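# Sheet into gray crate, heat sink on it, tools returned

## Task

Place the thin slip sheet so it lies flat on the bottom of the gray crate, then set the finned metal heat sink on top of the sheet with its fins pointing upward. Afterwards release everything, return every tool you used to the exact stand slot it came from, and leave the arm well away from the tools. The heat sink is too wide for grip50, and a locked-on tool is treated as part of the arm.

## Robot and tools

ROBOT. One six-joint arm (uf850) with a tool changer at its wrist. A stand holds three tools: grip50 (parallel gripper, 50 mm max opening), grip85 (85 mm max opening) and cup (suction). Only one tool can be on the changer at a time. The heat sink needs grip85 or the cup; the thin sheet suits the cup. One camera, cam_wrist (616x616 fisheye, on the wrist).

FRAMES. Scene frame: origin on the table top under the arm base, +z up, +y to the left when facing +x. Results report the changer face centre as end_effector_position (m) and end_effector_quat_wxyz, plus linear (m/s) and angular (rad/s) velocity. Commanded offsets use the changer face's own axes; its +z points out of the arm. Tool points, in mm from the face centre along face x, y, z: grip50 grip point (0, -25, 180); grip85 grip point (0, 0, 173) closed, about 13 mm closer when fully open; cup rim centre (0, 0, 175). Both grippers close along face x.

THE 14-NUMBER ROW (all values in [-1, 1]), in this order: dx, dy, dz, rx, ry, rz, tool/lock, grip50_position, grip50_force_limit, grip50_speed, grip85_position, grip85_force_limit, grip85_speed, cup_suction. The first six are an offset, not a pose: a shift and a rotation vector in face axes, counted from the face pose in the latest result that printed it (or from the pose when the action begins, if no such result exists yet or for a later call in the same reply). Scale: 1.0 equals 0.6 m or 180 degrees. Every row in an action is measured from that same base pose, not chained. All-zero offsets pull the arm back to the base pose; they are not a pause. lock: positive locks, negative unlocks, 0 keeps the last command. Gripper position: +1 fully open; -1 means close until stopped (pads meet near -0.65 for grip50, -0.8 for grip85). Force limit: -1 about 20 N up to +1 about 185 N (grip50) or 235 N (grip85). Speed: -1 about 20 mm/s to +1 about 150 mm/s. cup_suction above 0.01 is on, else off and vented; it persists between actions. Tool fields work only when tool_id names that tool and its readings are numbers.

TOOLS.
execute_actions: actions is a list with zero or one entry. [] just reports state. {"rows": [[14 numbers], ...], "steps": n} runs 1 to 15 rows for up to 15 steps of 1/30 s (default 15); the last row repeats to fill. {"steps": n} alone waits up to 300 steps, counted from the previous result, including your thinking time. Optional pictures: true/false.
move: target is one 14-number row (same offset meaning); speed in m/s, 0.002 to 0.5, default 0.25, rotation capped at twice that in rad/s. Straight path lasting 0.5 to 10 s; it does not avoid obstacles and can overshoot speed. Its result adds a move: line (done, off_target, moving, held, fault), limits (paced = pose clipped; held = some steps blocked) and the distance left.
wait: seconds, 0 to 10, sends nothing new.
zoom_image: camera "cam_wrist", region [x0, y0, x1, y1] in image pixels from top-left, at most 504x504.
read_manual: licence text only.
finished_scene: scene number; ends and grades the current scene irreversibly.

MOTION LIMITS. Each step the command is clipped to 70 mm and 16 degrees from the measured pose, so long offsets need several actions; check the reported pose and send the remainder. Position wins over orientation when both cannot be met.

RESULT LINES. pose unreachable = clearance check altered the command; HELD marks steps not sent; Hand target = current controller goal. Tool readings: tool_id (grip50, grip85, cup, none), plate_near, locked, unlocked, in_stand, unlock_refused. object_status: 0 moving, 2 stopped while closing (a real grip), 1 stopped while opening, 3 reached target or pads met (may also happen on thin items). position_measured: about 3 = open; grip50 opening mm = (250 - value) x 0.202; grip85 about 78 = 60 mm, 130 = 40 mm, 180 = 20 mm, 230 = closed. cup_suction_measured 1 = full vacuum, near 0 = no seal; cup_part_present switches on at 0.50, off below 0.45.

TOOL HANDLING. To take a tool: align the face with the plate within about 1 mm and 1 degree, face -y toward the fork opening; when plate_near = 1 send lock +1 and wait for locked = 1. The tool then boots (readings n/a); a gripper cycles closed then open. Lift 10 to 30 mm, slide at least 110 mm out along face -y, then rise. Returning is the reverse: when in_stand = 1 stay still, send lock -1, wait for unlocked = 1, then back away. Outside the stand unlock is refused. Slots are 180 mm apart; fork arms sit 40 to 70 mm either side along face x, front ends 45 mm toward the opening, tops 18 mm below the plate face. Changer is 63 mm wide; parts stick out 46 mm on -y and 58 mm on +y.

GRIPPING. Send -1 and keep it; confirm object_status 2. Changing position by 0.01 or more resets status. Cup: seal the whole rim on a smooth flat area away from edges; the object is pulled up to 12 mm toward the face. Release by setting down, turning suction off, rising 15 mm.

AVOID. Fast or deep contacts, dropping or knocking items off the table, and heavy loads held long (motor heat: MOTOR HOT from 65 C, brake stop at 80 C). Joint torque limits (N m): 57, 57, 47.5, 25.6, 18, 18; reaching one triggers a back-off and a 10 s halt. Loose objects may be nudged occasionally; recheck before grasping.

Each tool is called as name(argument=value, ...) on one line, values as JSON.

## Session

move(target=[0,0.3,-0.2,0,0,0,0,0,0,0,0,0,0,0])

Scene clock: 1.37 s of 9600.00 s.
end_effector_position=(+0.6452, -0.0304, +0.4989) locked=0 unlocked=1 plate_near=0 in_stand=0 unlock_refused=0 tool_id=none grip50_position_measured=n/a grip50_object_status=n/a grip85_position_measured=n/a grip85_object_status=n/a cup_suction_measured=n/a cup_part_present=n/a end_effector_quat_wxyz=(-0.006, +0.725, +0.689, -0.006) end_effector_velocity=(+0.002, +0.001, +0.001) end_effector_angular_velocity=(-0.000, -0.001, -0.000)
Joint positions: [-0.002 -0.547 -1.519 -0.    -0.973  0.002]
Joint velocities: [ 0.001 -0.002 -0.007  0.    -0.003  0.002]
Hand target: +0.645, -0.030, +0.499; -0.006, +0.725, +0.689, -0.006
Off the commanded pose: 0.001 m, 0 deg.
move: done

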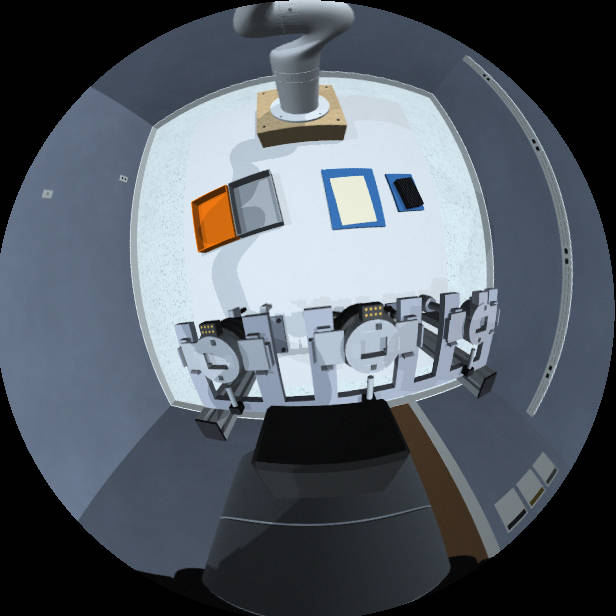

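move(target=[0.395,-0.012,0.165,-0.0054,0,-0.022,0,0,0,0,0,0,0,0], speed=0.15)

Scene clock: 6.30 s of 9600.00 s.
end_effector_position=(+0.6478, +0.2065, +0.4000) locked=0 unlocked=1 plate_near=0 in_stand=0 unlock_refused=0 tool_id=none grip50_position_measured=n/a grip50_object_status=n/a grip85_position_measured=n/a grip85_object_status=n/a cup_suction_measured=n/a cup_part_present=n/a end_effector_quat_wxyz=(+0.000, +0.700, +0.714, -0.000) end_effector_velocity=(-0.001, +0.002, -0.001) end_effector_angular_velocity=(-0.001, +0.002, +0.001)
Joint positions: [ 0.358 -0.718 -1.55  -0.007 -0.817  0.298]
Joint velocities: [ 0.003 -0.002  0.    -0.    -0.     0.002]
Hand target: +0.648, +0.207, +0.400; +0.000, +0.700, +0.714, -0.000
Off the commanded pose: 0.000 m, 0 deg.
move: done

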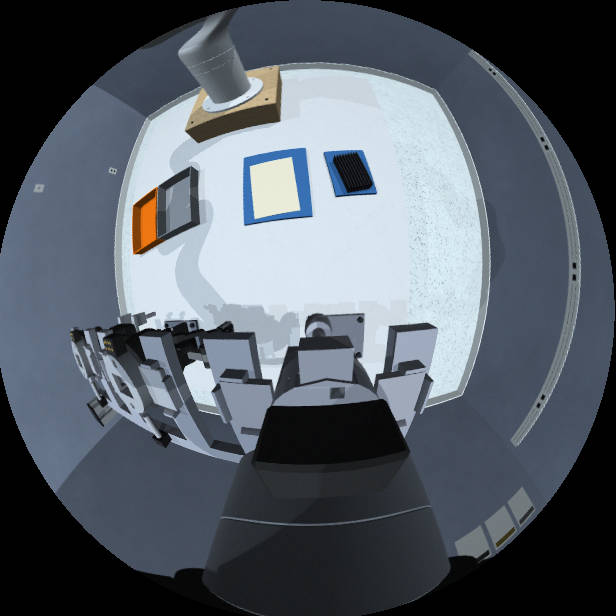

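move(target=[0.003,0.008,0.028,0,0,0,0,0,0,0,0,0,0,0], speed=0.03)

Scene clock: 8.53 s of 9600.00 s.
end_effector_position=(+0.6526, +0.2084, +0.3833) locked=0 unlocked=1 plate_near=0 in_stand=0 unlock_refused=0 tool_id=none grip50_position_measured=n/a grip50_object_status=n/a grip85_position_measured=n/a grip85_object_status=n/a cup_suction_measured=n/a cup_part_present=n/a end_effector_quat_wxyz=(+0.000, +0.700, +0.714, -0.000) end_effector_velocity=(+0.001, +0.000, -0.000) end_effector_angular_velocity=(+0.000, -0.002, -0.000)
Joint positions: [ 0.358 -0.749 -1.561 -0.007 -0.797  0.299]
Joint velocities: [ 0.    -0.001 -0.001 -0.     0.001  0.   ]
Hand target: +0.653, +0.208, +0.383; +0.000, +0.700, +0.714, -0.000
Off the commanded pose: 0.000 m, 0 deg.
move: done

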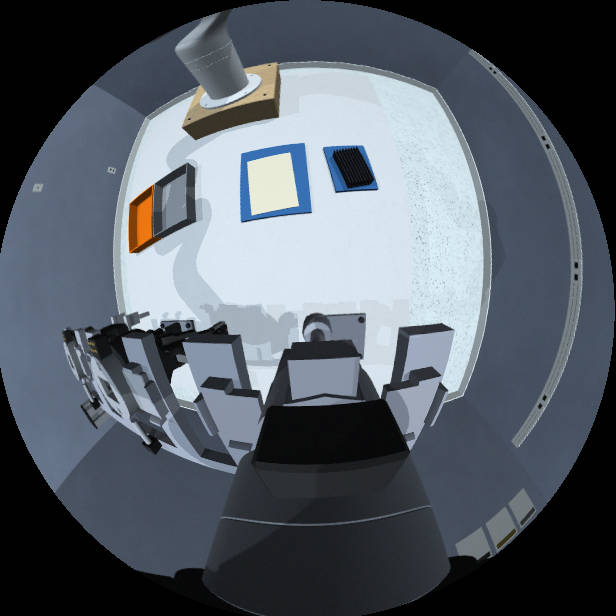

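move(target=[0.001,0.006,0.02,0,0,0,0,0,0,0,0,0,0,0], speed=0.02)

move(target=[0,0,0.008,0,0,0,0,0,0,0,0,0,0,0], speed=0.005)

move(target=[0,0,0.008,0,0,0,0,0,0,0,0,0,0,0], speed=0.005)

Scene clock: 13.73 s of 9600.00 s.
end_effector_position=(+0.6562, +0.2091, +0.3714) locked=0 unlocked=1 plate_near=0 in_stand=0 unlock_refused=0 tool_id=none grip50_position_measured=n/a grip50_object_status=n/a grip85_position_measured=n/a grip85_object_status=n/a cup_suction_measured=n/a cup_part_present=n/a end_effector_quat_wxyz=(+0.000, +0.700, +0.714, -0.000) end_effector_velocity=(+0.001, -0.000, -0.000) end_effector_angular_velocity=(+0.000, -0.001, -0.002)
Joint positions: [ 0.358 -0.772 -1.57  -0.008 -0.783  0.298]
Joint velocities: [-0.001 -0.001 -0.001 -0.     0.001  0.001]
Hand target: +0.656, +0.209, +0.371; +0.000, +0.700, +0.714, -0.000
Off the commanded pose: 0.000 m, 0 deg.
move: done

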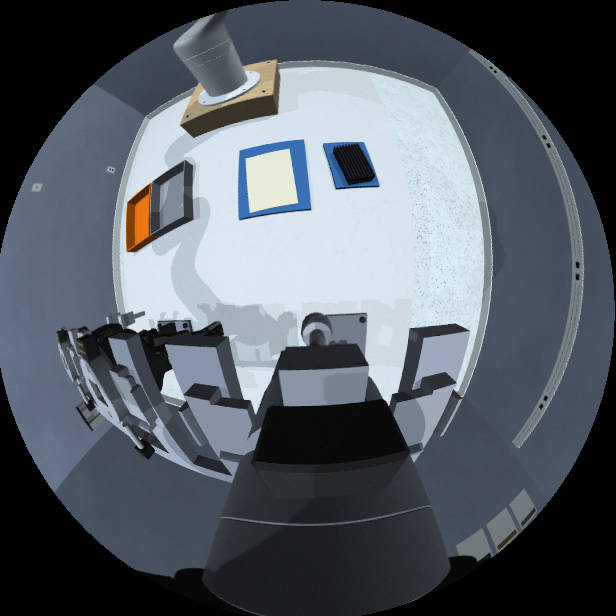

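Scene clock: 14.90 s of 9600.00 s.
end_effector_position=(+0.6562, +0.2091, +0.3666) locked=0 unlocked=1 plate_near=0 in_stand=0 unlock_refused=0 tool_id=none grip50_position_measured=n/a grip50_object_status=n/a grip85_position_measured=n/a grip85_object_status=n/a cup_suction_measured=n/a cup_part_present=n/a end_effector_quat_wxyz=(+0.000, +0.700, +0.714, -0.000) end_effector_velocity=(+0.000, +0.000, +0.001) end_effector_angular_velocity=(+0.000, -0.001, +0.002)
Joint positions: [ 0.357 -0.777 -1.568 -0.008 -0.775  0.298]
Joint velocities: [ 0.     0.001 -0.    -0.     0.    -0.001]
Hand target: +0.656, +0.209, +0.367; +0.000, +0.700, +0.714, -0.000
Off the commanded pose: 0.000 m, 0 deg.
move: done

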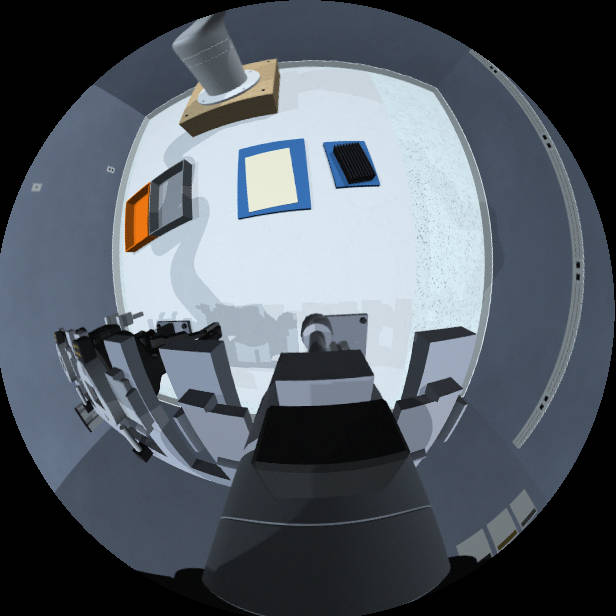

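Scene clock: 16.07 s of 9600.00 s.
end_effector_position=(+0.6564, +0.2091, +0.3623) locked=0 unlocked=1 plate_near=1 in_stand=1 unlock_refused=0 tool_id=none grip50_position_measured=n/a grip50_object_status=n/a grip85_position_measured=n/a grip85_object_status=n/a cup_suction_measured=n/a cup_part_present=n/a end_effector_quat_wxyz=(+0.000, +0.700, +0.714, +0.000) end_effector_velocity=(+0.000, +0.000, -0.000) end_effector_angular_velocity=(+0.000, -0.001, +0.000)
Joint positions: [ 0.357 -0.783 -1.566 -0.008 -0.767  0.298]
Joint velocities: [ 0.001 -0.001 -0.    -0.     0.002  0.   ]
Hand target: +0.656, +0.209, +0.362; +0.000, +0.700, +0.714, -0.000
Off the commanded pose: 0.001 m, 0 deg.
move: done

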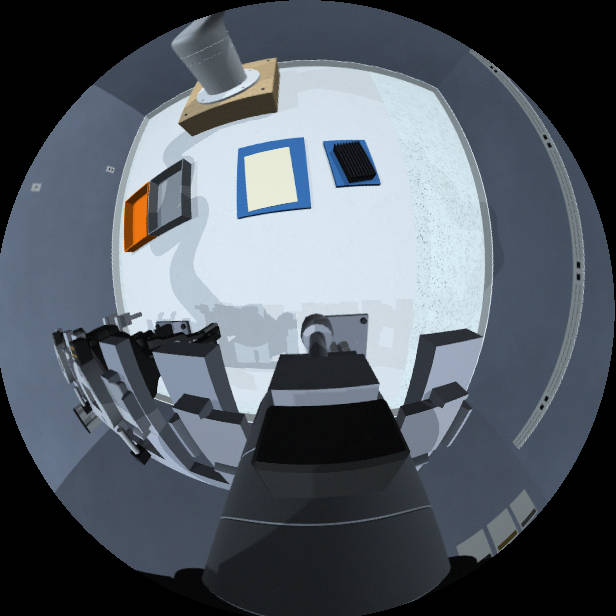

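move(target=[0,0,0,0,0,0,1,0,0,0,0,0,0,0])

wait(seconds=0.7)

move(target=[0,0,-0.033,0,0,0,0,0,0,0,0,0,0,0], speed=0.04)

move(target=[0,-0.22,0,0,0,0,0,0,0,0,0,0,0,0], speed=0.1)

move(target=[-0.14,-0.285,0.2,0,0,0,0,0,0,0,0,0,0,0])

Scene clock: 20.20 s of 9600.00 s.
end_effector_position=(+0.6563, +0.2091, +0.3620) locked=0 unlocked=0 plate_near=1 in_stand=1 unlock_refused=0 tool_id=none grip50_position_measured=n/a grip50_object_status=n/a grip85_position_measured=n/a grip85_object_status=n/a cup_suction_measured=n/a cup_part_present=n/a end_effector_quat_wxyz=(+0.000, +0.700, +0.714, -0.000) end_effector_velocity=(+0.002, +0.000, +0.000) end_effector_angular_velocity=(+0.006, -0.010, +0.001)
Joint positions: [ 0.357 -0.783 -1.566 -0.008 -0.767  0.298]
Joint velocities: [-0.001  0.    -0.     0.004  0.011 -0.005]
Hand target: +0.656, +0.209, +0.362; +0.000, +0.700, +0.714, +0.000
Off the commanded pose: 0.000 m, 0 deg.
move: done

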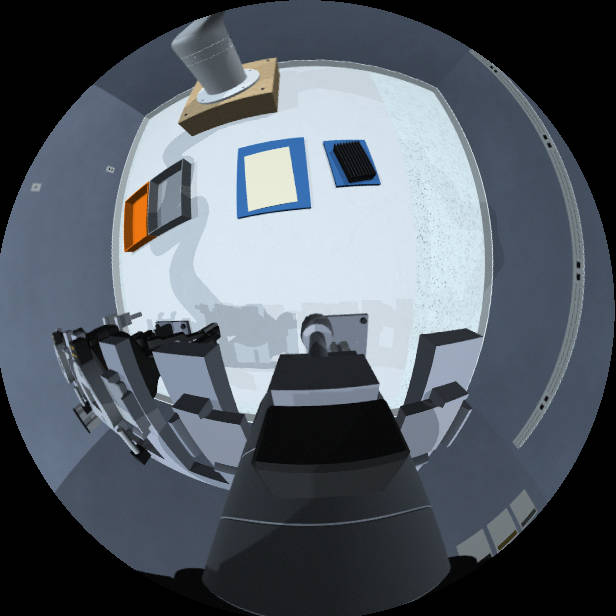

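Scene clock: 20.90 s of 9600.00 s.
end_effector_position=(+0.6564, +0.2091, +0.3622) locked=1 unlocked=0 plate_near=1 in_stand=1 unlock_refused=0 tool_id=cup grip50_position_measured=n/a grip50_object_status=n/a grip85_position_measured=n/a grip85_object_status=n/a cup_suction_measured=n/a cup_part_present=n/a end_effector_quat_wxyz=(+0.000, +0.700, +0.714, +0.000) end_effector_velocity=(+0.000, +0.001, +0.000) end_effector_angular_velocity=(+0.000, -0.001, +0.002)
Joint positions: [ 0.357 -0.783 -1.566 -0.008 -0.767  0.298]
Joint velocities: [ 0.001 -0.    -0.001 -0.     0.    -0.001]
Hand target: +0.656, +0.209, +0.362; +0.000, +0.700, +0.714, +0.000
Off the commanded pose: 0.000 m, 0 deg.
Steps of this call (steps 1 to 21: nothing new was sent). Readings (end_effector_position | what the end effector reports):
1: (+0.6563, +0.2091, +0.3620) | locked=0 unlocked=0 plate_near=1 in_stand=1 unlock_refused=0 tool_id=none grip50_position_measured=n/a grip50_object_status=n/a grip85_position_measured=n/a grip85_object_status=n/a cup_suction_measured=n/a cup_part_present=n/a
2: (+0.6563, +0.2091, +0.3620) | locked=0 unlocked=0 plate_near=1 in_stand=1 unlock_refused=0 tool_id=none grip50_position_measured=n/a grip50_object_status=n/a grip85_position_measured=n/a grip85_object_status=n/a cup_suction_measured=n/a cup_part_present=n/a
4: (+0.6564, +0.2091, +0.3622) | locked=1 unlocked=0 plate_near=1 in_stand=1 unlock_refused=0 tool_id=cup grip50_position_measured=n/a grip50_object_status=n/a grip85_position_measured=n/a grip85_object_status=n/a cup_suction_measured=n/a cup_part_present=n/a
8: (+0.6564, +0.2091, +0.3622) | locked=1 unlocked=0 plate_near=1 in_stand=1 unlock_refused=0 tool_id=cup grip50_position_measured=n/a grip50_object_status=n/a grip85_position_measured=n/a grip85_object_status=n/a cup_suction_measured=n/a cup_part_present=n/a
21: the state above

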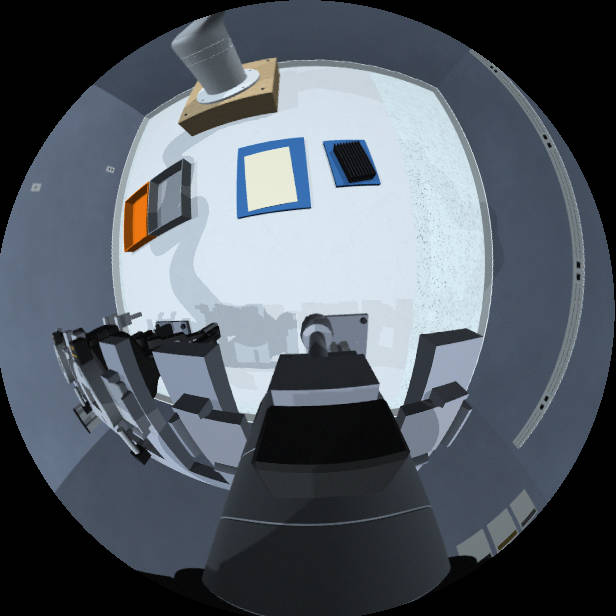

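Scene clock: 21.70 s of 9600.00 s.
end_effector_position=(+0.6562, +0.2091, +0.3818) locked=1 unlocked=0 plate_near=1 in_stand=0 unlock_refused=0 tool_id=cup grip50_position_measured=n/a grip50_object_status=n/a grip85_position_measured=n/a grip85_object_status=n/a cup_suction_measured=0.00 cup_part_present=0 end_effector_quat_wxyz=(+0.000, +0.700, +0.714, -0.000) end_effector_velocity=(-0.000, +0.001, -0.000) end_effector_angular_velocity=(-0.000, +0.001, +0.001)
Joint positions: [ 0.358 -0.759 -1.575 -0.007 -0.8    0.298]
Joint velocities: [ 0.001 -0.001 -0.     0.    -0.001 -0.001]
Hand target: +0.656, +0.209, +0.382; +0.000, +0.700, +0.714, +0.000
Off the commanded pose: 0.000 m, 0 deg.
move: done

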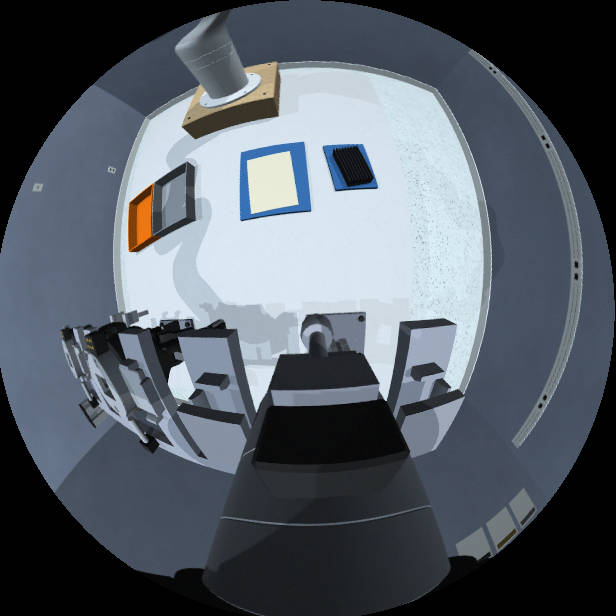

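Scene clock: 23.37 s of 9600.00 s.
end_effector_position=(+0.5247, +0.2064, +0.3816) locked=1 unlocked=0 plate_near=1 in_stand=0 unlock_refused=0 tool_id=cup grip50_position_measured=n/a grip50_object_status=n/a grip85_position_measured=n/a grip85_object_status=n/a cup_suction_measured=0.00 cup_part_present=0 end_effector_quat_wxyz=(+0.000, +0.700, +0.714, -0.000) end_effector_velocity=(-0.002, +0.001, +0.000) end_effector_angular_velocity=(-0.000, -0.000, +0.001)
Joint positions: [ 0.426 -0.479 -1.128 -0.011 -0.634  0.37 ]
Joint velocities: [ 0.002  0.003  0.004 -0.     0.002  0.002]
Hand target: +0.524, +0.206, +0.382; +0.000, +0.700, +0.714, -0.000
Off the commanded pose: 0.000 m, 0 deg.
move: done

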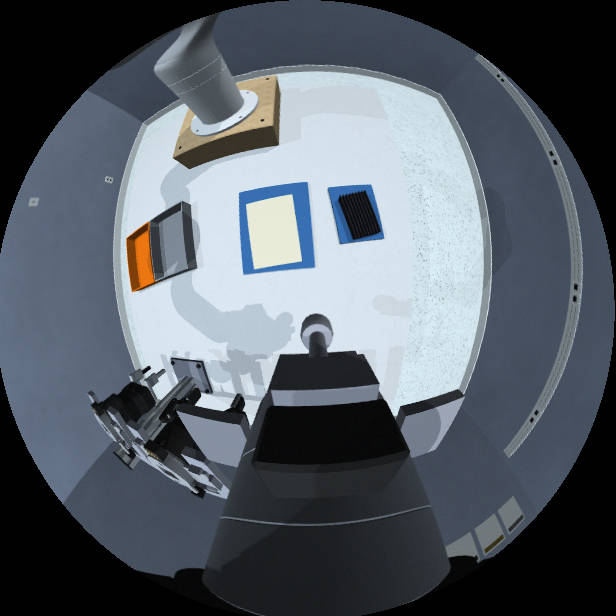

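Scene clock: 24.70 s of 9600.00 s.
end_effector_position=(+0.3567, +0.1192, +0.2615) locked=1 unlocked=0 plate_near=1 in_stand=0 unlock_refused=0 tool_id=cup grip50_position_measured=n/a grip50_object_status=n/a grip85_position_measured=n/a grip85_object_status=n/a cup_suction_measured=0.00 cup_part_present=0 end_effector_quat_wxyz=(+0.001, +0.700, +0.714, +0.001) end_effector_velocity=(-0.004, -0.002, -0.002) end_effector_angular_velocity=(-0.002, +0.003, -0.001)
Joint positions: [ 0.373 -0.37  -0.565 -0.032 -0.178  0.34 ]
Joint velocities: [-0.002 -0.001  0.01  -0.003  0.007  0.003]
Hand target: +0.356, +0.119, +0.261; +0.000, +0.700, +0.714, -0.000
Off the commanded pose: 0.001 m, 0 deg.
move: done

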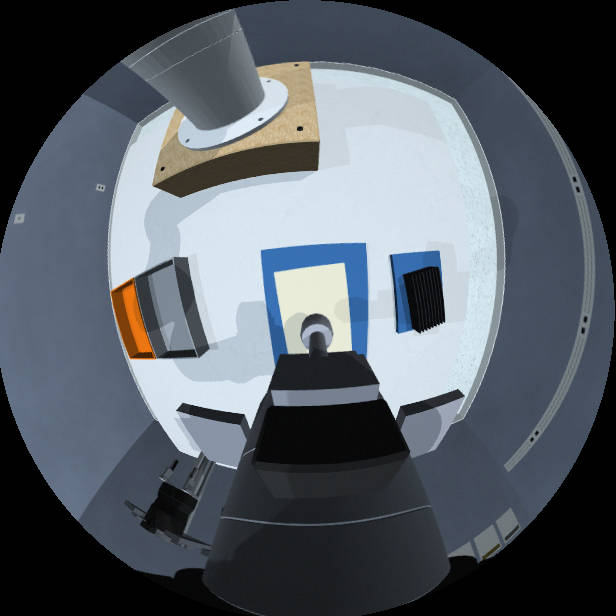

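move(target=[0,0.013,0.1,0,0,0,0,0,0,0,0,0,0,1], speed=0.08)

move(target=[0,0,0.028,0,0,0,0,0,0,0,0,0,0,1], speed=0.01)

move(target=[0,0,-0.15,0,0,0,0,0,0,0,0,0,0,1], speed=0.1)

move(target=[-0.505,-0.04,0,0,0,-0.033,0,0,0,0,0,0,0,1], speed=0.15)

Scene clock: 29.90 s of 9600.00 s.
end_effector_position=(+0.3648, +0.1194, +0.2015) locked=1 unlocked=0 plate_near=1 in_stand=0 unlock_refused=0 tool_id=cup grip50_position_measured=n/a grip50_object_status=n/a grip85_position_measured=n/a grip85_object_status=n/a cup_suction_measured=0.00 cup_part_present=0 end_effector_quat_wxyz=(-0.000, +0.700, +0.714, +0.001) end_effector_velocity=(-0.000, +0.000, -0.002) end_effector_angular_velocity=(-0.003, +0.001, +0.000)
Joint positions: [ 0.365 -0.554 -0.611 -0.096 -0.04   0.397]
Joint velocities: [ 0.002 -0.005 -0.001 -0.074  0.002  0.076]
Hand target: +0.365, +0.119, +0.201; -0.000, +0.700, +0.714, +0.001
Off the commanded pose: 0.000 m, 0 deg.
move: done

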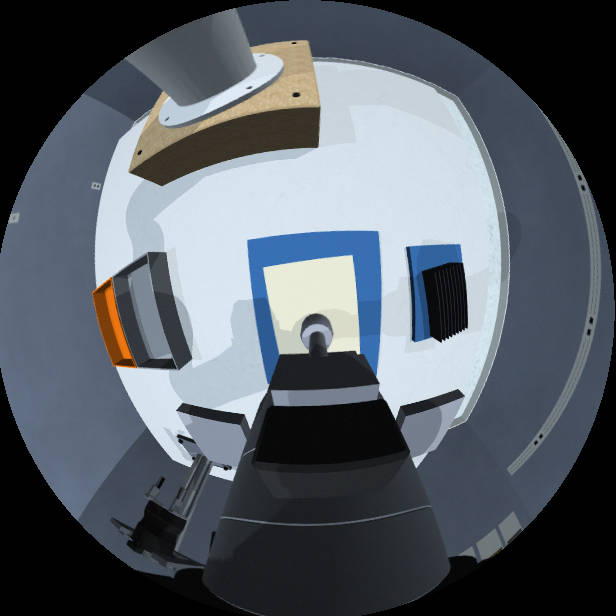

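Scene clock: 31.80 s of 9600.00 s.
end_effector_position=(+0.3648, +0.1194, +0.1848) locked=1 unlocked=0 plate_near=1 in_stand=0 unlock_refused=0 tool_id=cup grip50_position_measured=n/a grip50_object_status=n/a grip85_position_measured=n/a grip85_object_status=n/a cup_suction_measured=0.99 cup_part_present=1 end_effector_quat_wxyz=(-0.002, +0.700, +0.714, +0.001) end_effector_velocity=(+0.000, +0.000, -0.000) end_effector_angular_velocity=(+0.001, -0.002, -0.000)
Joint positions: [ 0.364 -0.603 -0.623 -0.141 -0.003  0.44 ]
Joint velocities: [ 0.    -0.    -0.001  0.     0.001 -0.   ]
Hand target: +0.365, +0.119, +0.185; -0.002, +0.700, +0.714, +0.001
Off the commanded pose: 0.000 m, 0 deg.
move: done

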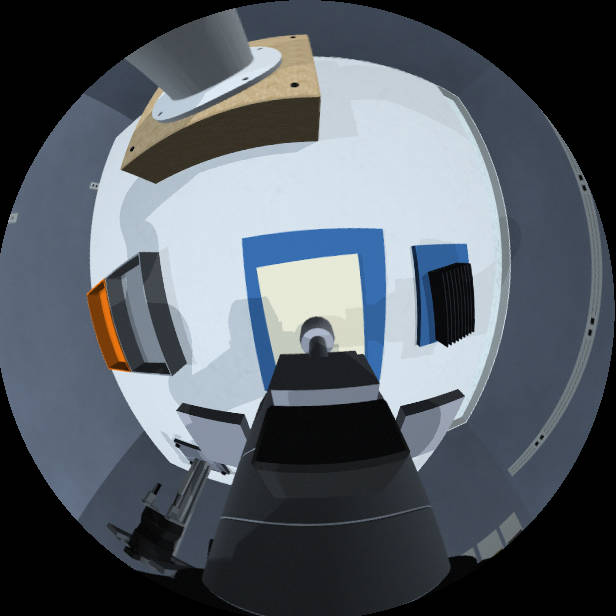

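Scene clock: 33.07 s of 9600.00 s.
end_effector_position=(+0.3646, +0.1190, +0.2747) locked=1 unlocked=0 plate_near=1 in_stand=0 unlock_refused=0 tool_id=cup grip50_position_measured=n/a grip50_object_status=n/a grip85_position_measured=n/a grip85_object_status=n/a cup_suction_measured=1.00 cup_part_present=1 end_effector_quat_wxyz=(-0.002, +0.700, +0.714, +0.001) end_effector_velocity=(+0.000, +0.000, +0.001) end_effector_angular_velocity=(+0.001, -0.000, +0.001)
Joint positions: [ 0.364 -0.345 -0.582 -0.    -0.221  0.299]
Joint velocities: [-0.     0.004 -0.     0.004 -0.004 -0.004]
Hand target: +0.365, +0.119, +0.275; -0.002, +0.700, +0.714, +0.002
Off the commanded pose: 0.000 m, 0 deg.
move: done

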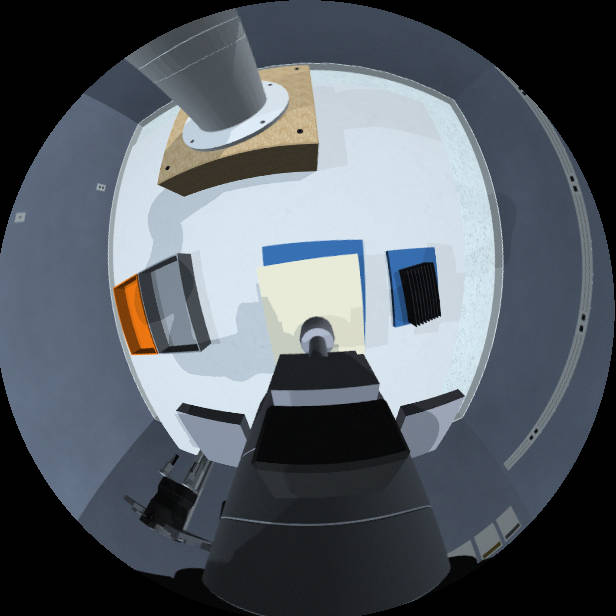

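Scene clock: 35.50 s of 9600.00 s.
end_effector_position=(+0.3468, -0.1850, +0.2732) locked=1 unlocked=0 plate_near=1 in_stand=0 unlock_refused=0 tool_id=cup grip50_position_measured=n/a grip50_object_status=n/a grip85_position_measured=n/a grip85_object_status=n/a cup_suction_measured=1.00 cup_part_present=1 end_effector_quat_wxyz=(-0.002, +0.662, +0.749, +0.001) end_effector_velocity=(-0.000, -0.002, -0.000) end_effector_angular_velocity=(+0.004, -0.003, -0.001)
Joint positions: [-0.453 -0.369 -0.612  0.052 -0.232 -0.672]
Joint velocities: [-0.008 -0.001 -0.002  0.023 -0.    -0.029]
Hand target: +0.347, -0.185, +0.273; -0.002, +0.662, +0.749, +0.002
Off the commanded pose: 0.001 m, 0 deg.
move: done

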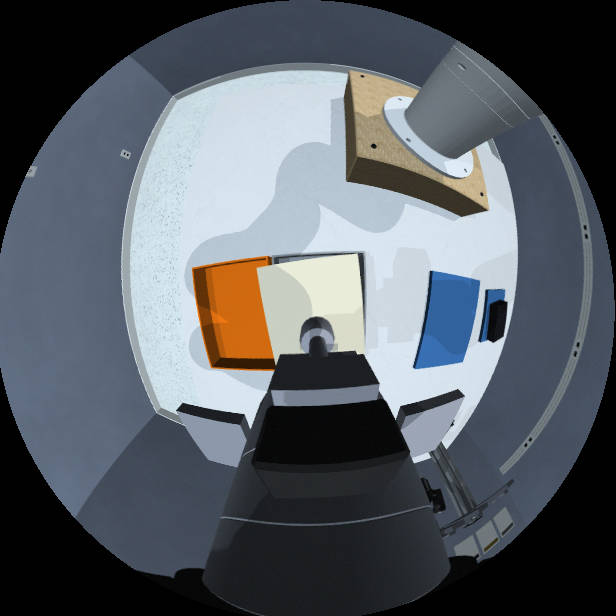

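move(target=[0.008,0.013,0.06,0,-0.0013,0.027,0,0,0,0,0,0,0,1], speed=0.05)

Scene clock: 40.10 s of 9600.00 s.
end_effector_position=(+0.3540, -0.1791, +0.2373) locked=1 unlocked=0 plate_near=1 in_stand=0 unlock_refused=0 tool_id=cup grip50_position_measured=n/a grip50_object_status=n/a grip85_position_measured=n/a grip85_object_status=n/a cup_suction_measured=1.00 cup_part_present=1 end_effector_quat_wxyz=(-0.001, +0.694, +0.720, +0.000) end_effector_velocity=(+0.000, -0.000, -0.001) end_effector_angular_velocity=(-0.002, -0.000, -0.005)
Joint positions: [-0.429 -0.471 -0.63   0.058 -0.145 -0.57 ]
Joint velocities: [ 0.    -0.002 -0.001 -0.01   0.003  0.015]
Hand target: +0.354, -0.179, +0.237; -0.001, +0.694, +0.720, +0.000
Off the commanded pose: 0.000 m, 0 deg.
move: done

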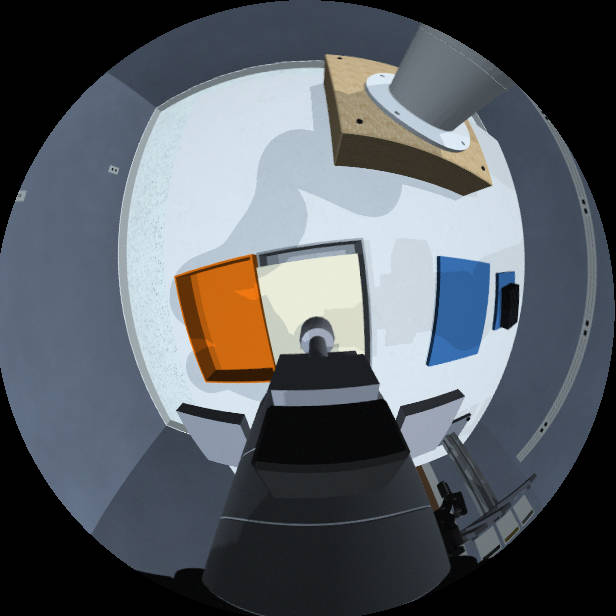

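move(target=[0.005,-0.01,0.05,0,0,0,0,0,0,0,0,0,0,1], speed=0.02)

move(target=[0,0,0.056,0,0,0,0,0,0,0,0,0,0,1], speed=0.015)

move(target=[0,0,-0.03,0,0,0,0,0,0,0,0,0,0,0], speed=0.015)

move(target=[0,0,-0.317,0,0,0.006,0,0,0,0,0,0,0,0])

Scene clock: 45.80 s of 9600.00 s.
end_effector_position=(+0.3480, -0.1764, +0.2073) locked=1 unlocked=0 plate_near=1 in_stand=0 unlock_refused=0 tool_id=cup grip50_position_measured=n/a grip50_object_status=n/a grip85_position_measured=n/a grip85_object_status=n/a cup_suction_measured=1.00 cup_part_present=1 end_effector_quat_wxyz=(-0.001, +0.694, +0.720, -0.000) end_effector_velocity=(+0.000, -0.001, -0.001) end_effector_angular_velocity=(+0.001, -0.002, +0.000)
Joint positions: [-0.429 -0.547 -0.627  0.121 -0.067 -0.634]
Joint velocities: [-0.002 -0.002 -0.001  0.035  0.002 -0.037]
Hand target: +0.348, -0.176, +0.207; -0.001, +0.694, +0.720, +0.000
Off the commanded pose: 0.000 m, 0 deg.
move: done

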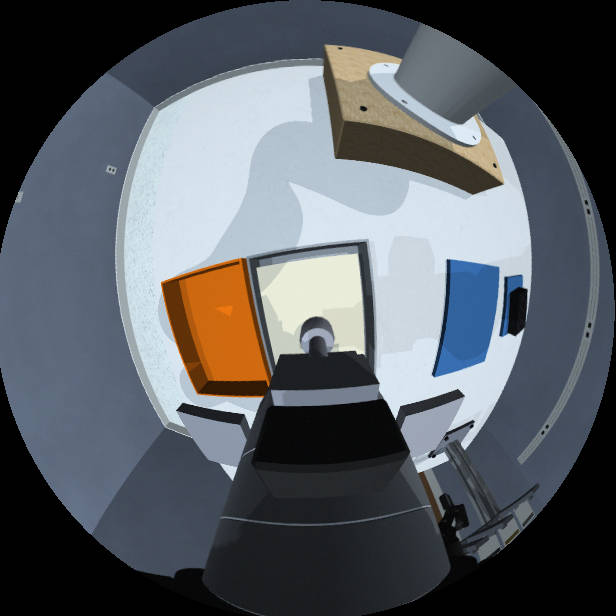

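Scene clock: 48.27 s of 9600.00 s.
end_effector_position=(+0.3481, -0.1763, +0.1737) locked=1 unlocked=0 plate_near=1 in_stand=0 unlock_refused=0 tool_id=cup grip50_position_measured=n/a grip50_object_status=n/a grip85_position_measured=n/a grip85_object_status=n/a cup_suction_measured=1.00 cup_part_present=1 end_effector_quat_wxyz=(-0.001, +0.694, +0.720, -0.005) end_effector_velocity=(+0.000, -0.001, -0.001) end_effector_angular_velocity=(-0.001, -0.001, -0.001)
Joint positions: [-0.424 -0.644 -0.651  0.238  0.004 -0.746]
Joint velocities: [-0.001 -0.002 -0.001 -0.044  0.002  0.044]
Hand target: +0.348, -0.176, +0.174; -0.001, +0.694, +0.720, -0.005
Off the commanded pose: 0.000 m, 1 deg.
move: done

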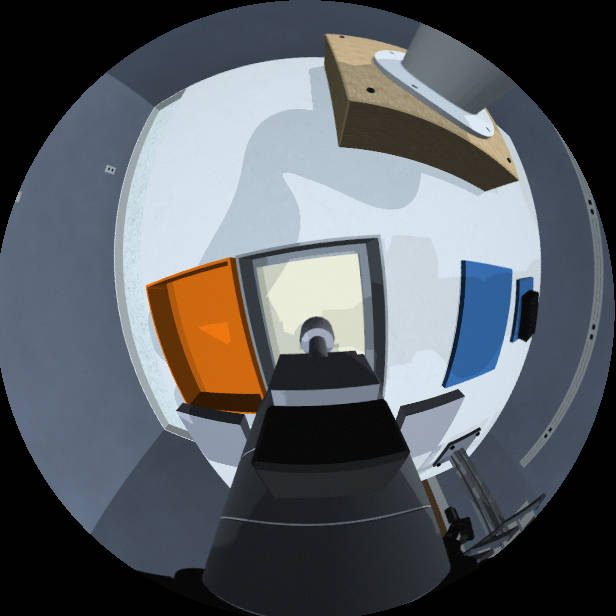

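Scene clock: 49.70 s of 9600.00 s.
end_effector_position=(+0.3482, -0.1762, +0.1917) locked=1 unlocked=0 plate_near=1 in_stand=0 unlock_refused=0 tool_id=cup grip50_position_measured=n/a grip50_object_status=n/a grip85_position_measured=n/a grip85_object_status=n/a cup_suction_measured=0.00 cup_part_present=0 end_effector_quat_wxyz=(-0.001, +0.693, +0.720, -0.002) end_effector_velocity=(-0.000, +0.001, +0.001) end_effector_angular_velocity=(-0.002, +0.005, +0.001)
Joint positions: [-0.427 -0.592 -0.637  0.156 -0.034 -0.666]
Joint velocities: [ 0.003  0.002  0.    -0.147 -0.004  0.149]
Hand target: +0.348, -0.176, +0.192; -0.001, +0.693, +0.720, -0.002
Off the commanded pose: 0.000 m, 0 deg.
move: done

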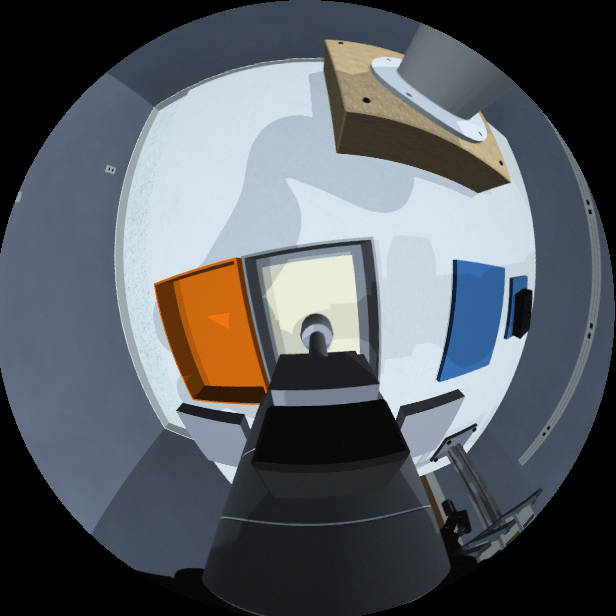

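Scene clock: 50.93 s of 9600.00 s.
end_effector_position=(+0.3483, -0.1757, +0.3819) locked=1 unlocked=0 plate_near=1 in_stand=0 unlock_refused=0 tool_id=cup grip50_position_measured=n/a grip50_object_status=n/a grip85_position_measured=n/a grip85_object_status=n/a cup_suction_measured=0.00 cup_part_present=0 end_effector_quat_wxyz=(-0.001, +0.700, +0.714, -0.002) end_effector_velocity=(+0.001, -0.000, +0.003) end_effector_angular_velocity=(-0.002, -0.004, +0.001)
Joint positions: [-0.429 -0.104 -0.63   0.01  -0.516 -0.503]
Joint velocities: [ 0.     0.006 -0.002 -0.001 -0.004  0.   ]
Hand target: +0.348, -0.176, +0.382; -0.001, +0.700, +0.714, -0.002
Off the commanded pose: 0.001 m, 0 deg.
move: done

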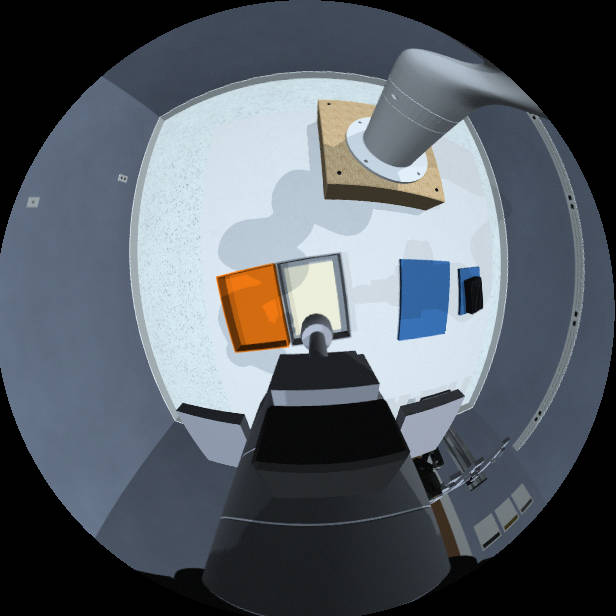

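move(target=[0.631,0.3067,-0.002,-0.0013,0.0004,0,0,0,0,0,0,0,0,0])

move(target=[0,0.22,0,0,0,0,0,0,0,0,0,0,0,0], speed=0.08)

Scene clock: 55.13 s of 9600.00 s.
end_effector_position=(+0.5238, +0.2070, +0.3819) locked=1 unlocked=0 plate_near=1 in_stand=0 unlock_refused=0 tool_id=cup grip50_position_measured=n/a grip50_object_status=n/a grip85_position_measured=n/a grip85_object_status=n/a cup_suction_measured=0.00 cup_part_present=0 end_effector_quat_wxyz=(-0.000, +0.700, +0.714, -0.000) end_effector_velocity=(+0.001, +0.002, -0.000) end_effector_angular_velocity=(+0.001, -0.001, -0.002)
Joint positions: [ 0.427 -0.477 -1.127 -0.01  -0.636  0.37 ]
Joint velocities: [ 0.002 -0.003 -0.005  0.    -0.     0.004]
Hand target: +0.524, +0.207, +0.382; -0.000, +0.700, +0.714, -0.000
Off the commanded pose: 0.001 m, 0 deg.
move: done

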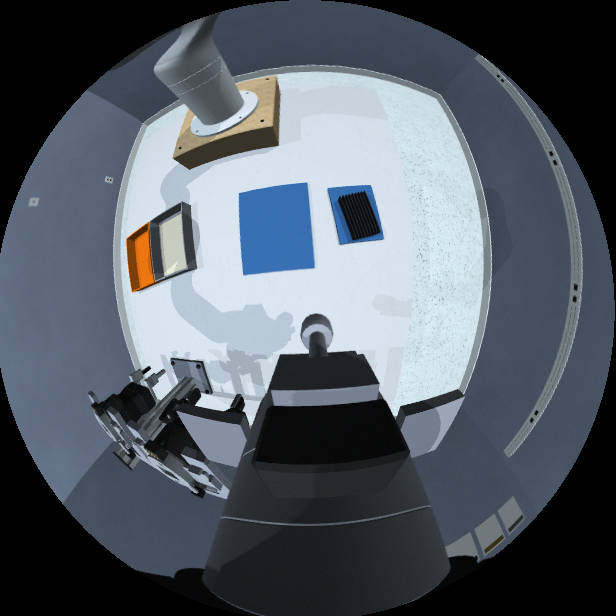

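Scene clock: 57.13 s of 9600.00 s.
end_effector_position=(+0.6555, +0.2097, +0.3820) locked=1 unlocked=0 plate_near=1 in_stand=0 unlock_refused=0 tool_id=cup grip50_position_measured=n/a grip50_object_status=n/a grip85_position_measured=n/a grip85_object_status=n/a cup_suction_measured=0.00 cup_part_present=0 end_effector_quat_wxyz=(-0.000, +0.700, +0.714, -0.000) end_effector_velocity=(+0.002, +0.000, +0.001) end_effector_angular_velocity=(+0.000, -0.002, -0.000)
Joint positions: [ 0.359 -0.758 -1.574 -0.007 -0.801  0.298]
Joint velocities: [-0.001 -0.002 -0.007 -0.    -0.003 -0.   ]
Hand target: +0.656, +0.210, +0.382; -0.000, +0.700, +0.714, -0.000
Off the commanded pose: 0.000 m, 0 deg.
move: done

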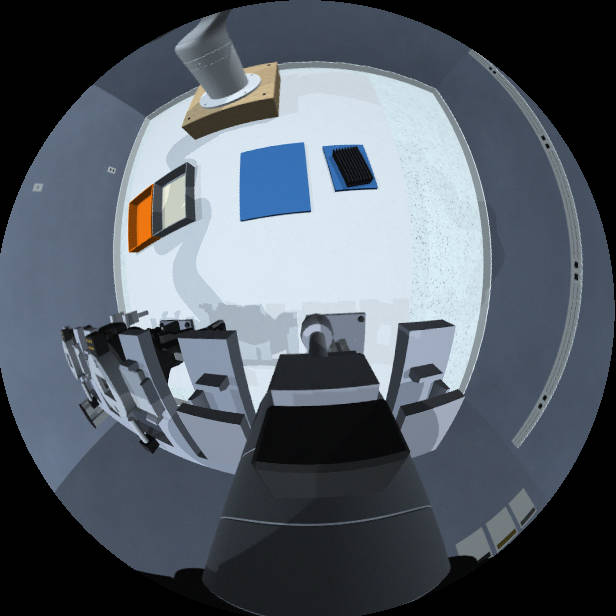

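move(target=[-0.001,0.0013,0.034,0,0,0,0,0,0,0,0,0,0,0], speed=0.015)

move(target=[0,0,0,0,0,0,-1,0,0,0,0,0,0,0])

wait(seconds=1)

move(target=[0,0,-0.035,0,0,0,0,0,0,0,0,0,0,0], speed=0.04)

Scene clock: 61.83 s of 9600.00 s.
end_effector_position=(+0.6566, +0.2093, +0.3624) locked=1 unlocked=0 plate_near=1 in_stand=1 unlock_refused=0 tool_id=cup grip50_position_measured=n/a grip50_object_status=n/a grip85_position_measured=n/a grip85_object_status=n/a cup_suction_measured=0.00 cup_part_present=0 end_effector_quat_wxyz=(+0.000, +0.700, +0.714, +0.000) end_effector_velocity=(+0.001, -0.001, +0.000) end_effector_angular_velocity=(+0.001, -0.003, -0.000)
Joint positions: [ 0.357 -0.783 -1.567 -0.007 -0.768  0.297]
Joint velocities: [-0.001  0.001  0.     0.     0.003 -0.001]
Hand target: +0.656, +0.209, +0.362; -0.000, +0.700, +0.714, -0.000
Off the commanded pose: 0.001 m, 0 deg.
move: done

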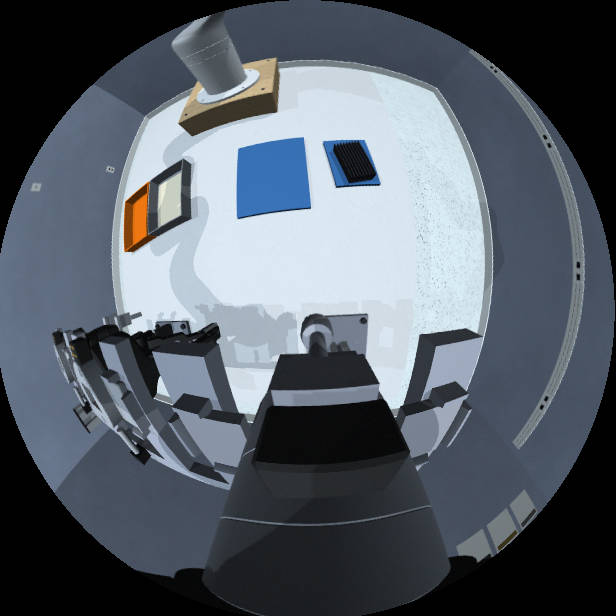

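Scene clock: 62.33 s of 9600.00 s.
end_effector_position=(+0.6565, +0.2093, +0.3624) locked=0 unlocked=0 plate_near=1 in_stand=1 unlock_refused=0 tool_id=none grip50_position_measured=n/a grip50_object_status=n/a grip85_position_measured=n/a grip85_object_status=n/a cup_suction_measured=n/a cup_part_present=n/a end_effector_quat_wxyz=(-0.000, +0.700, +0.714, +0.000) end_effector_velocity=(+0.000, -0.001, +0.000) end_effector_angular_velocity=(+0.001, -0.001, -0.002)
Joint positions: [ 0.357 -0.783 -1.567 -0.007 -0.768  0.297]
Joint velocities: [-0.001 -0.    -0.     0.     0.001  0.001]
Hand target: +0.657, +0.209, +0.362; +0.000, +0.700, +0.714, +0.000
Off the commanded pose: 0.000 m, 0 deg.
move: done

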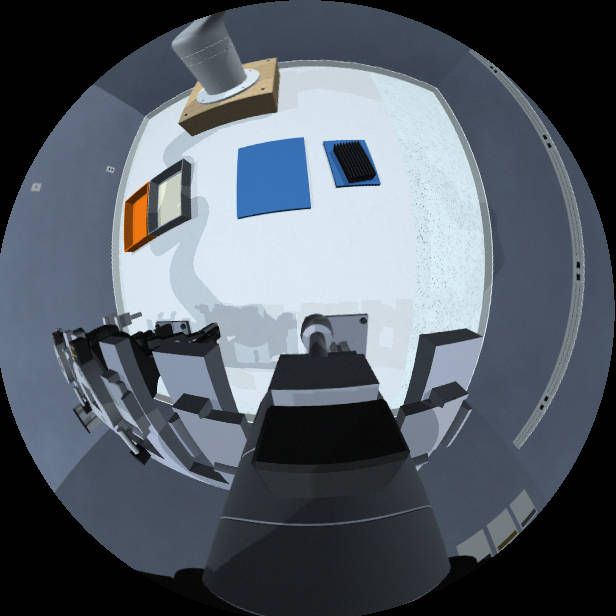

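Scene clock: 63.33 s of 9600.00 s.
end_effector_position=(+0.6565, +0.2093, +0.3624) locked=0 unlocked=1 plate_near=1 in_stand=1 unlock_refused=0 tool_id=none grip50_position_measured=n/a grip50_object_status=n/a grip85_position_measured=n/a grip85_object_status=n/a cup_suction_measured=n/a cup_part_present=n/a end_effector_quat_wxyz=(-0.000, +0.700, +0.714, +0.000) end_effector_velocity=(-0.000, +0.000, -0.000) end_effector_angular_velocity=(-0.000, +0.000, +0.000)
Joint positions: [ 0.357 -0.783 -1.567 -0.007 -0.768  0.297]
Joint velocities: [ 0.001 -0.    -0.     0.    -0.     0.   ]
Hand target: +0.657, +0.209, +0.362; +0.000, +0.700, +0.714, +0.000
Off the commanded pose: 0.000 m, 0 deg.
Steps of this call (steps 1 to 30: nothing new was sent). Readings (end_effector_position | what the end effector reports):
1: (+0.6565, +0.2093, +0.3624) | locked=0 unlocked=0 plate_near=1 in_stand=1 unlock_refused=0 tool_id=none grip50_position_measured=n/a grip50_object_status=n/a grip85_position_measured=n/a grip85_object_status=n/a cup_suction_measured=n/a cup_part_present=n/a
2: (+0.6565, +0.2093, +0.3624) | locked=0 unlocked=0 plate_near=1 in_stand=1 unlock_refused=0 tool_id=none grip50_position_measured=n/a grip50_object_status=n/a grip85_position_measured=n/a grip85_object_status=n/a cup_suction_measured=n/a cup_part_present=n/a
4: (+0.6565, +0.2093, +0.3624) | locked=0 unlocked=0 plate_near=1 in_stand=1 unlock_refused=0 tool_id=none grip50_position_measured=n/a grip50_object_status=n/a grip85_position_measured=n/a grip85_object_status=n/a cup_suction_measured=n/a cup_part_present=n/a
8: (+0.6565, +0.2093, +0.3624) | locked=0 unlocked=0 plate_near=1 in_stand=1 unlock_refused=0 tool_id=none grip50_position_measured=n/a grip50_object_status=n/a grip85_position_measured=n/a grip85_object_status=n/a cup_suction_measured=n/a cup_part_present=n/a
30: the state above

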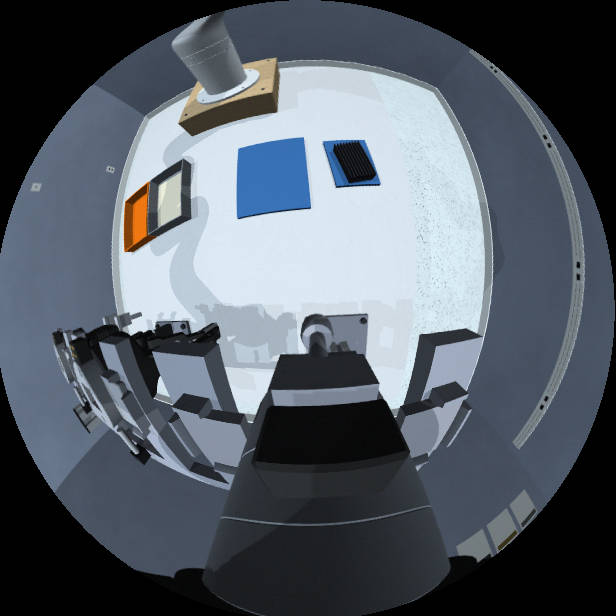

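Scene clock: 64.17 s of 9600.00 s.
end_effector_position=(+0.6564, +0.2093, +0.3832) locked=0 unlocked=1 plate_near=0 in_stand=0 unlock_refused=0 tool_id=none grip50_position_measured=n/a grip50_object_status=n/a grip85_position_measured=n/a grip85_object_status=n/a cup_suction_measured=n/a cup_part_present=n/a end_effector_quat_wxyz=(-0.000, +0.700, +0.714, +0.000) end_effector_velocity=(-0.001, +0.000, -0.001) end_effector_angular_velocity=(-0.001, +0.003, +0.000)
Joint positions: [ 0.358 -0.758 -1.577 -0.006 -0.803  0.297]
Joint velocities: [ 0.001 -0.001  0.001 -0.    -0.001  0.001]
Hand target: +0.656, +0.209, +0.383; -0.000, +0.700, +0.714, +0.000
Off the commanded pose: 0.000 m, 0 deg.
move: done

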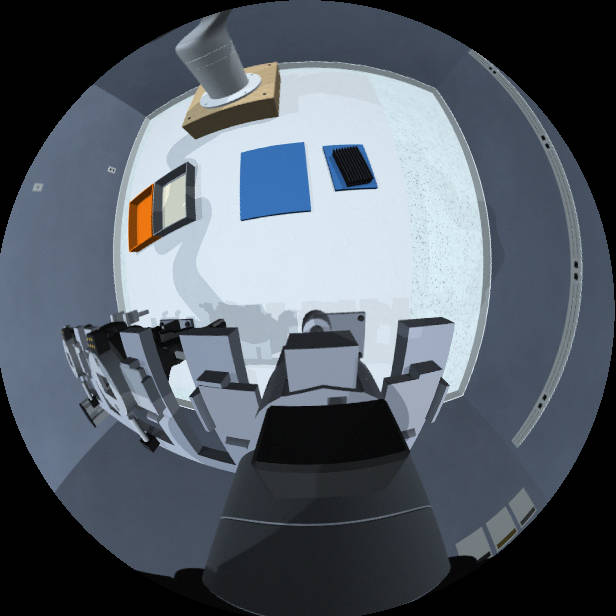

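move(target=[-0.301,0,0,0,0,0,0,0,0,0,0,0,0,0], speed=0.12)

Scene clock: 67.37 s of 9600.00 s.
end_effector_position=(+0.6604, +0.0289, +0.3831) locked=0 unlocked=1 plate_near=0 in_stand=0 unlock_refused=0 tool_id=none grip50_position_measured=n/a grip50_object_status=n/a grip85_position_measured=n/a grip85_object_status=n/a cup_suction_measured=n/a cup_part_present=n/a end_effector_quat_wxyz=(-0.000, +0.700, +0.714, +0.000) end_effector_velocity=(+0.000, -0.002, -0.000) end_effector_angular_velocity=(+0.000, -0.001, +0.001)
Joint positions: [ 0.09  -0.69  -1.465 -0.    -0.759  0.025]
Joint velocities: [-0.004 -0.    -0.     0.     0.001 -0.005]
Hand target: +0.660, +0.029, +0.383; -0.000, +0.700, +0.714, +0.000
Off the commanded pose: 0.001 m, 0 deg.
move: done

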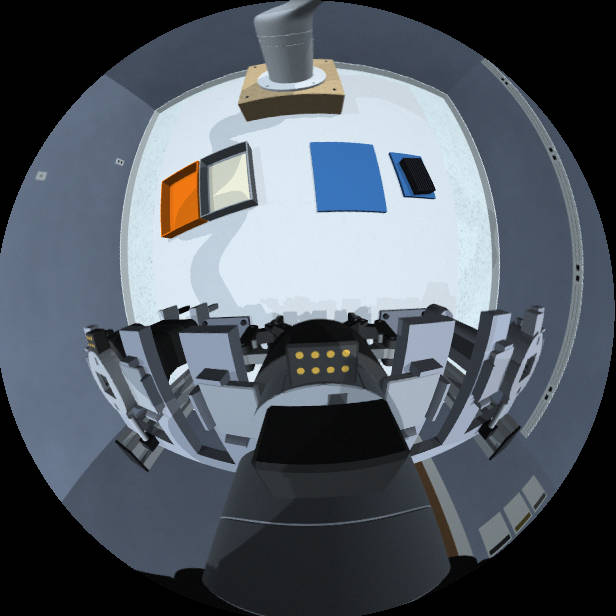

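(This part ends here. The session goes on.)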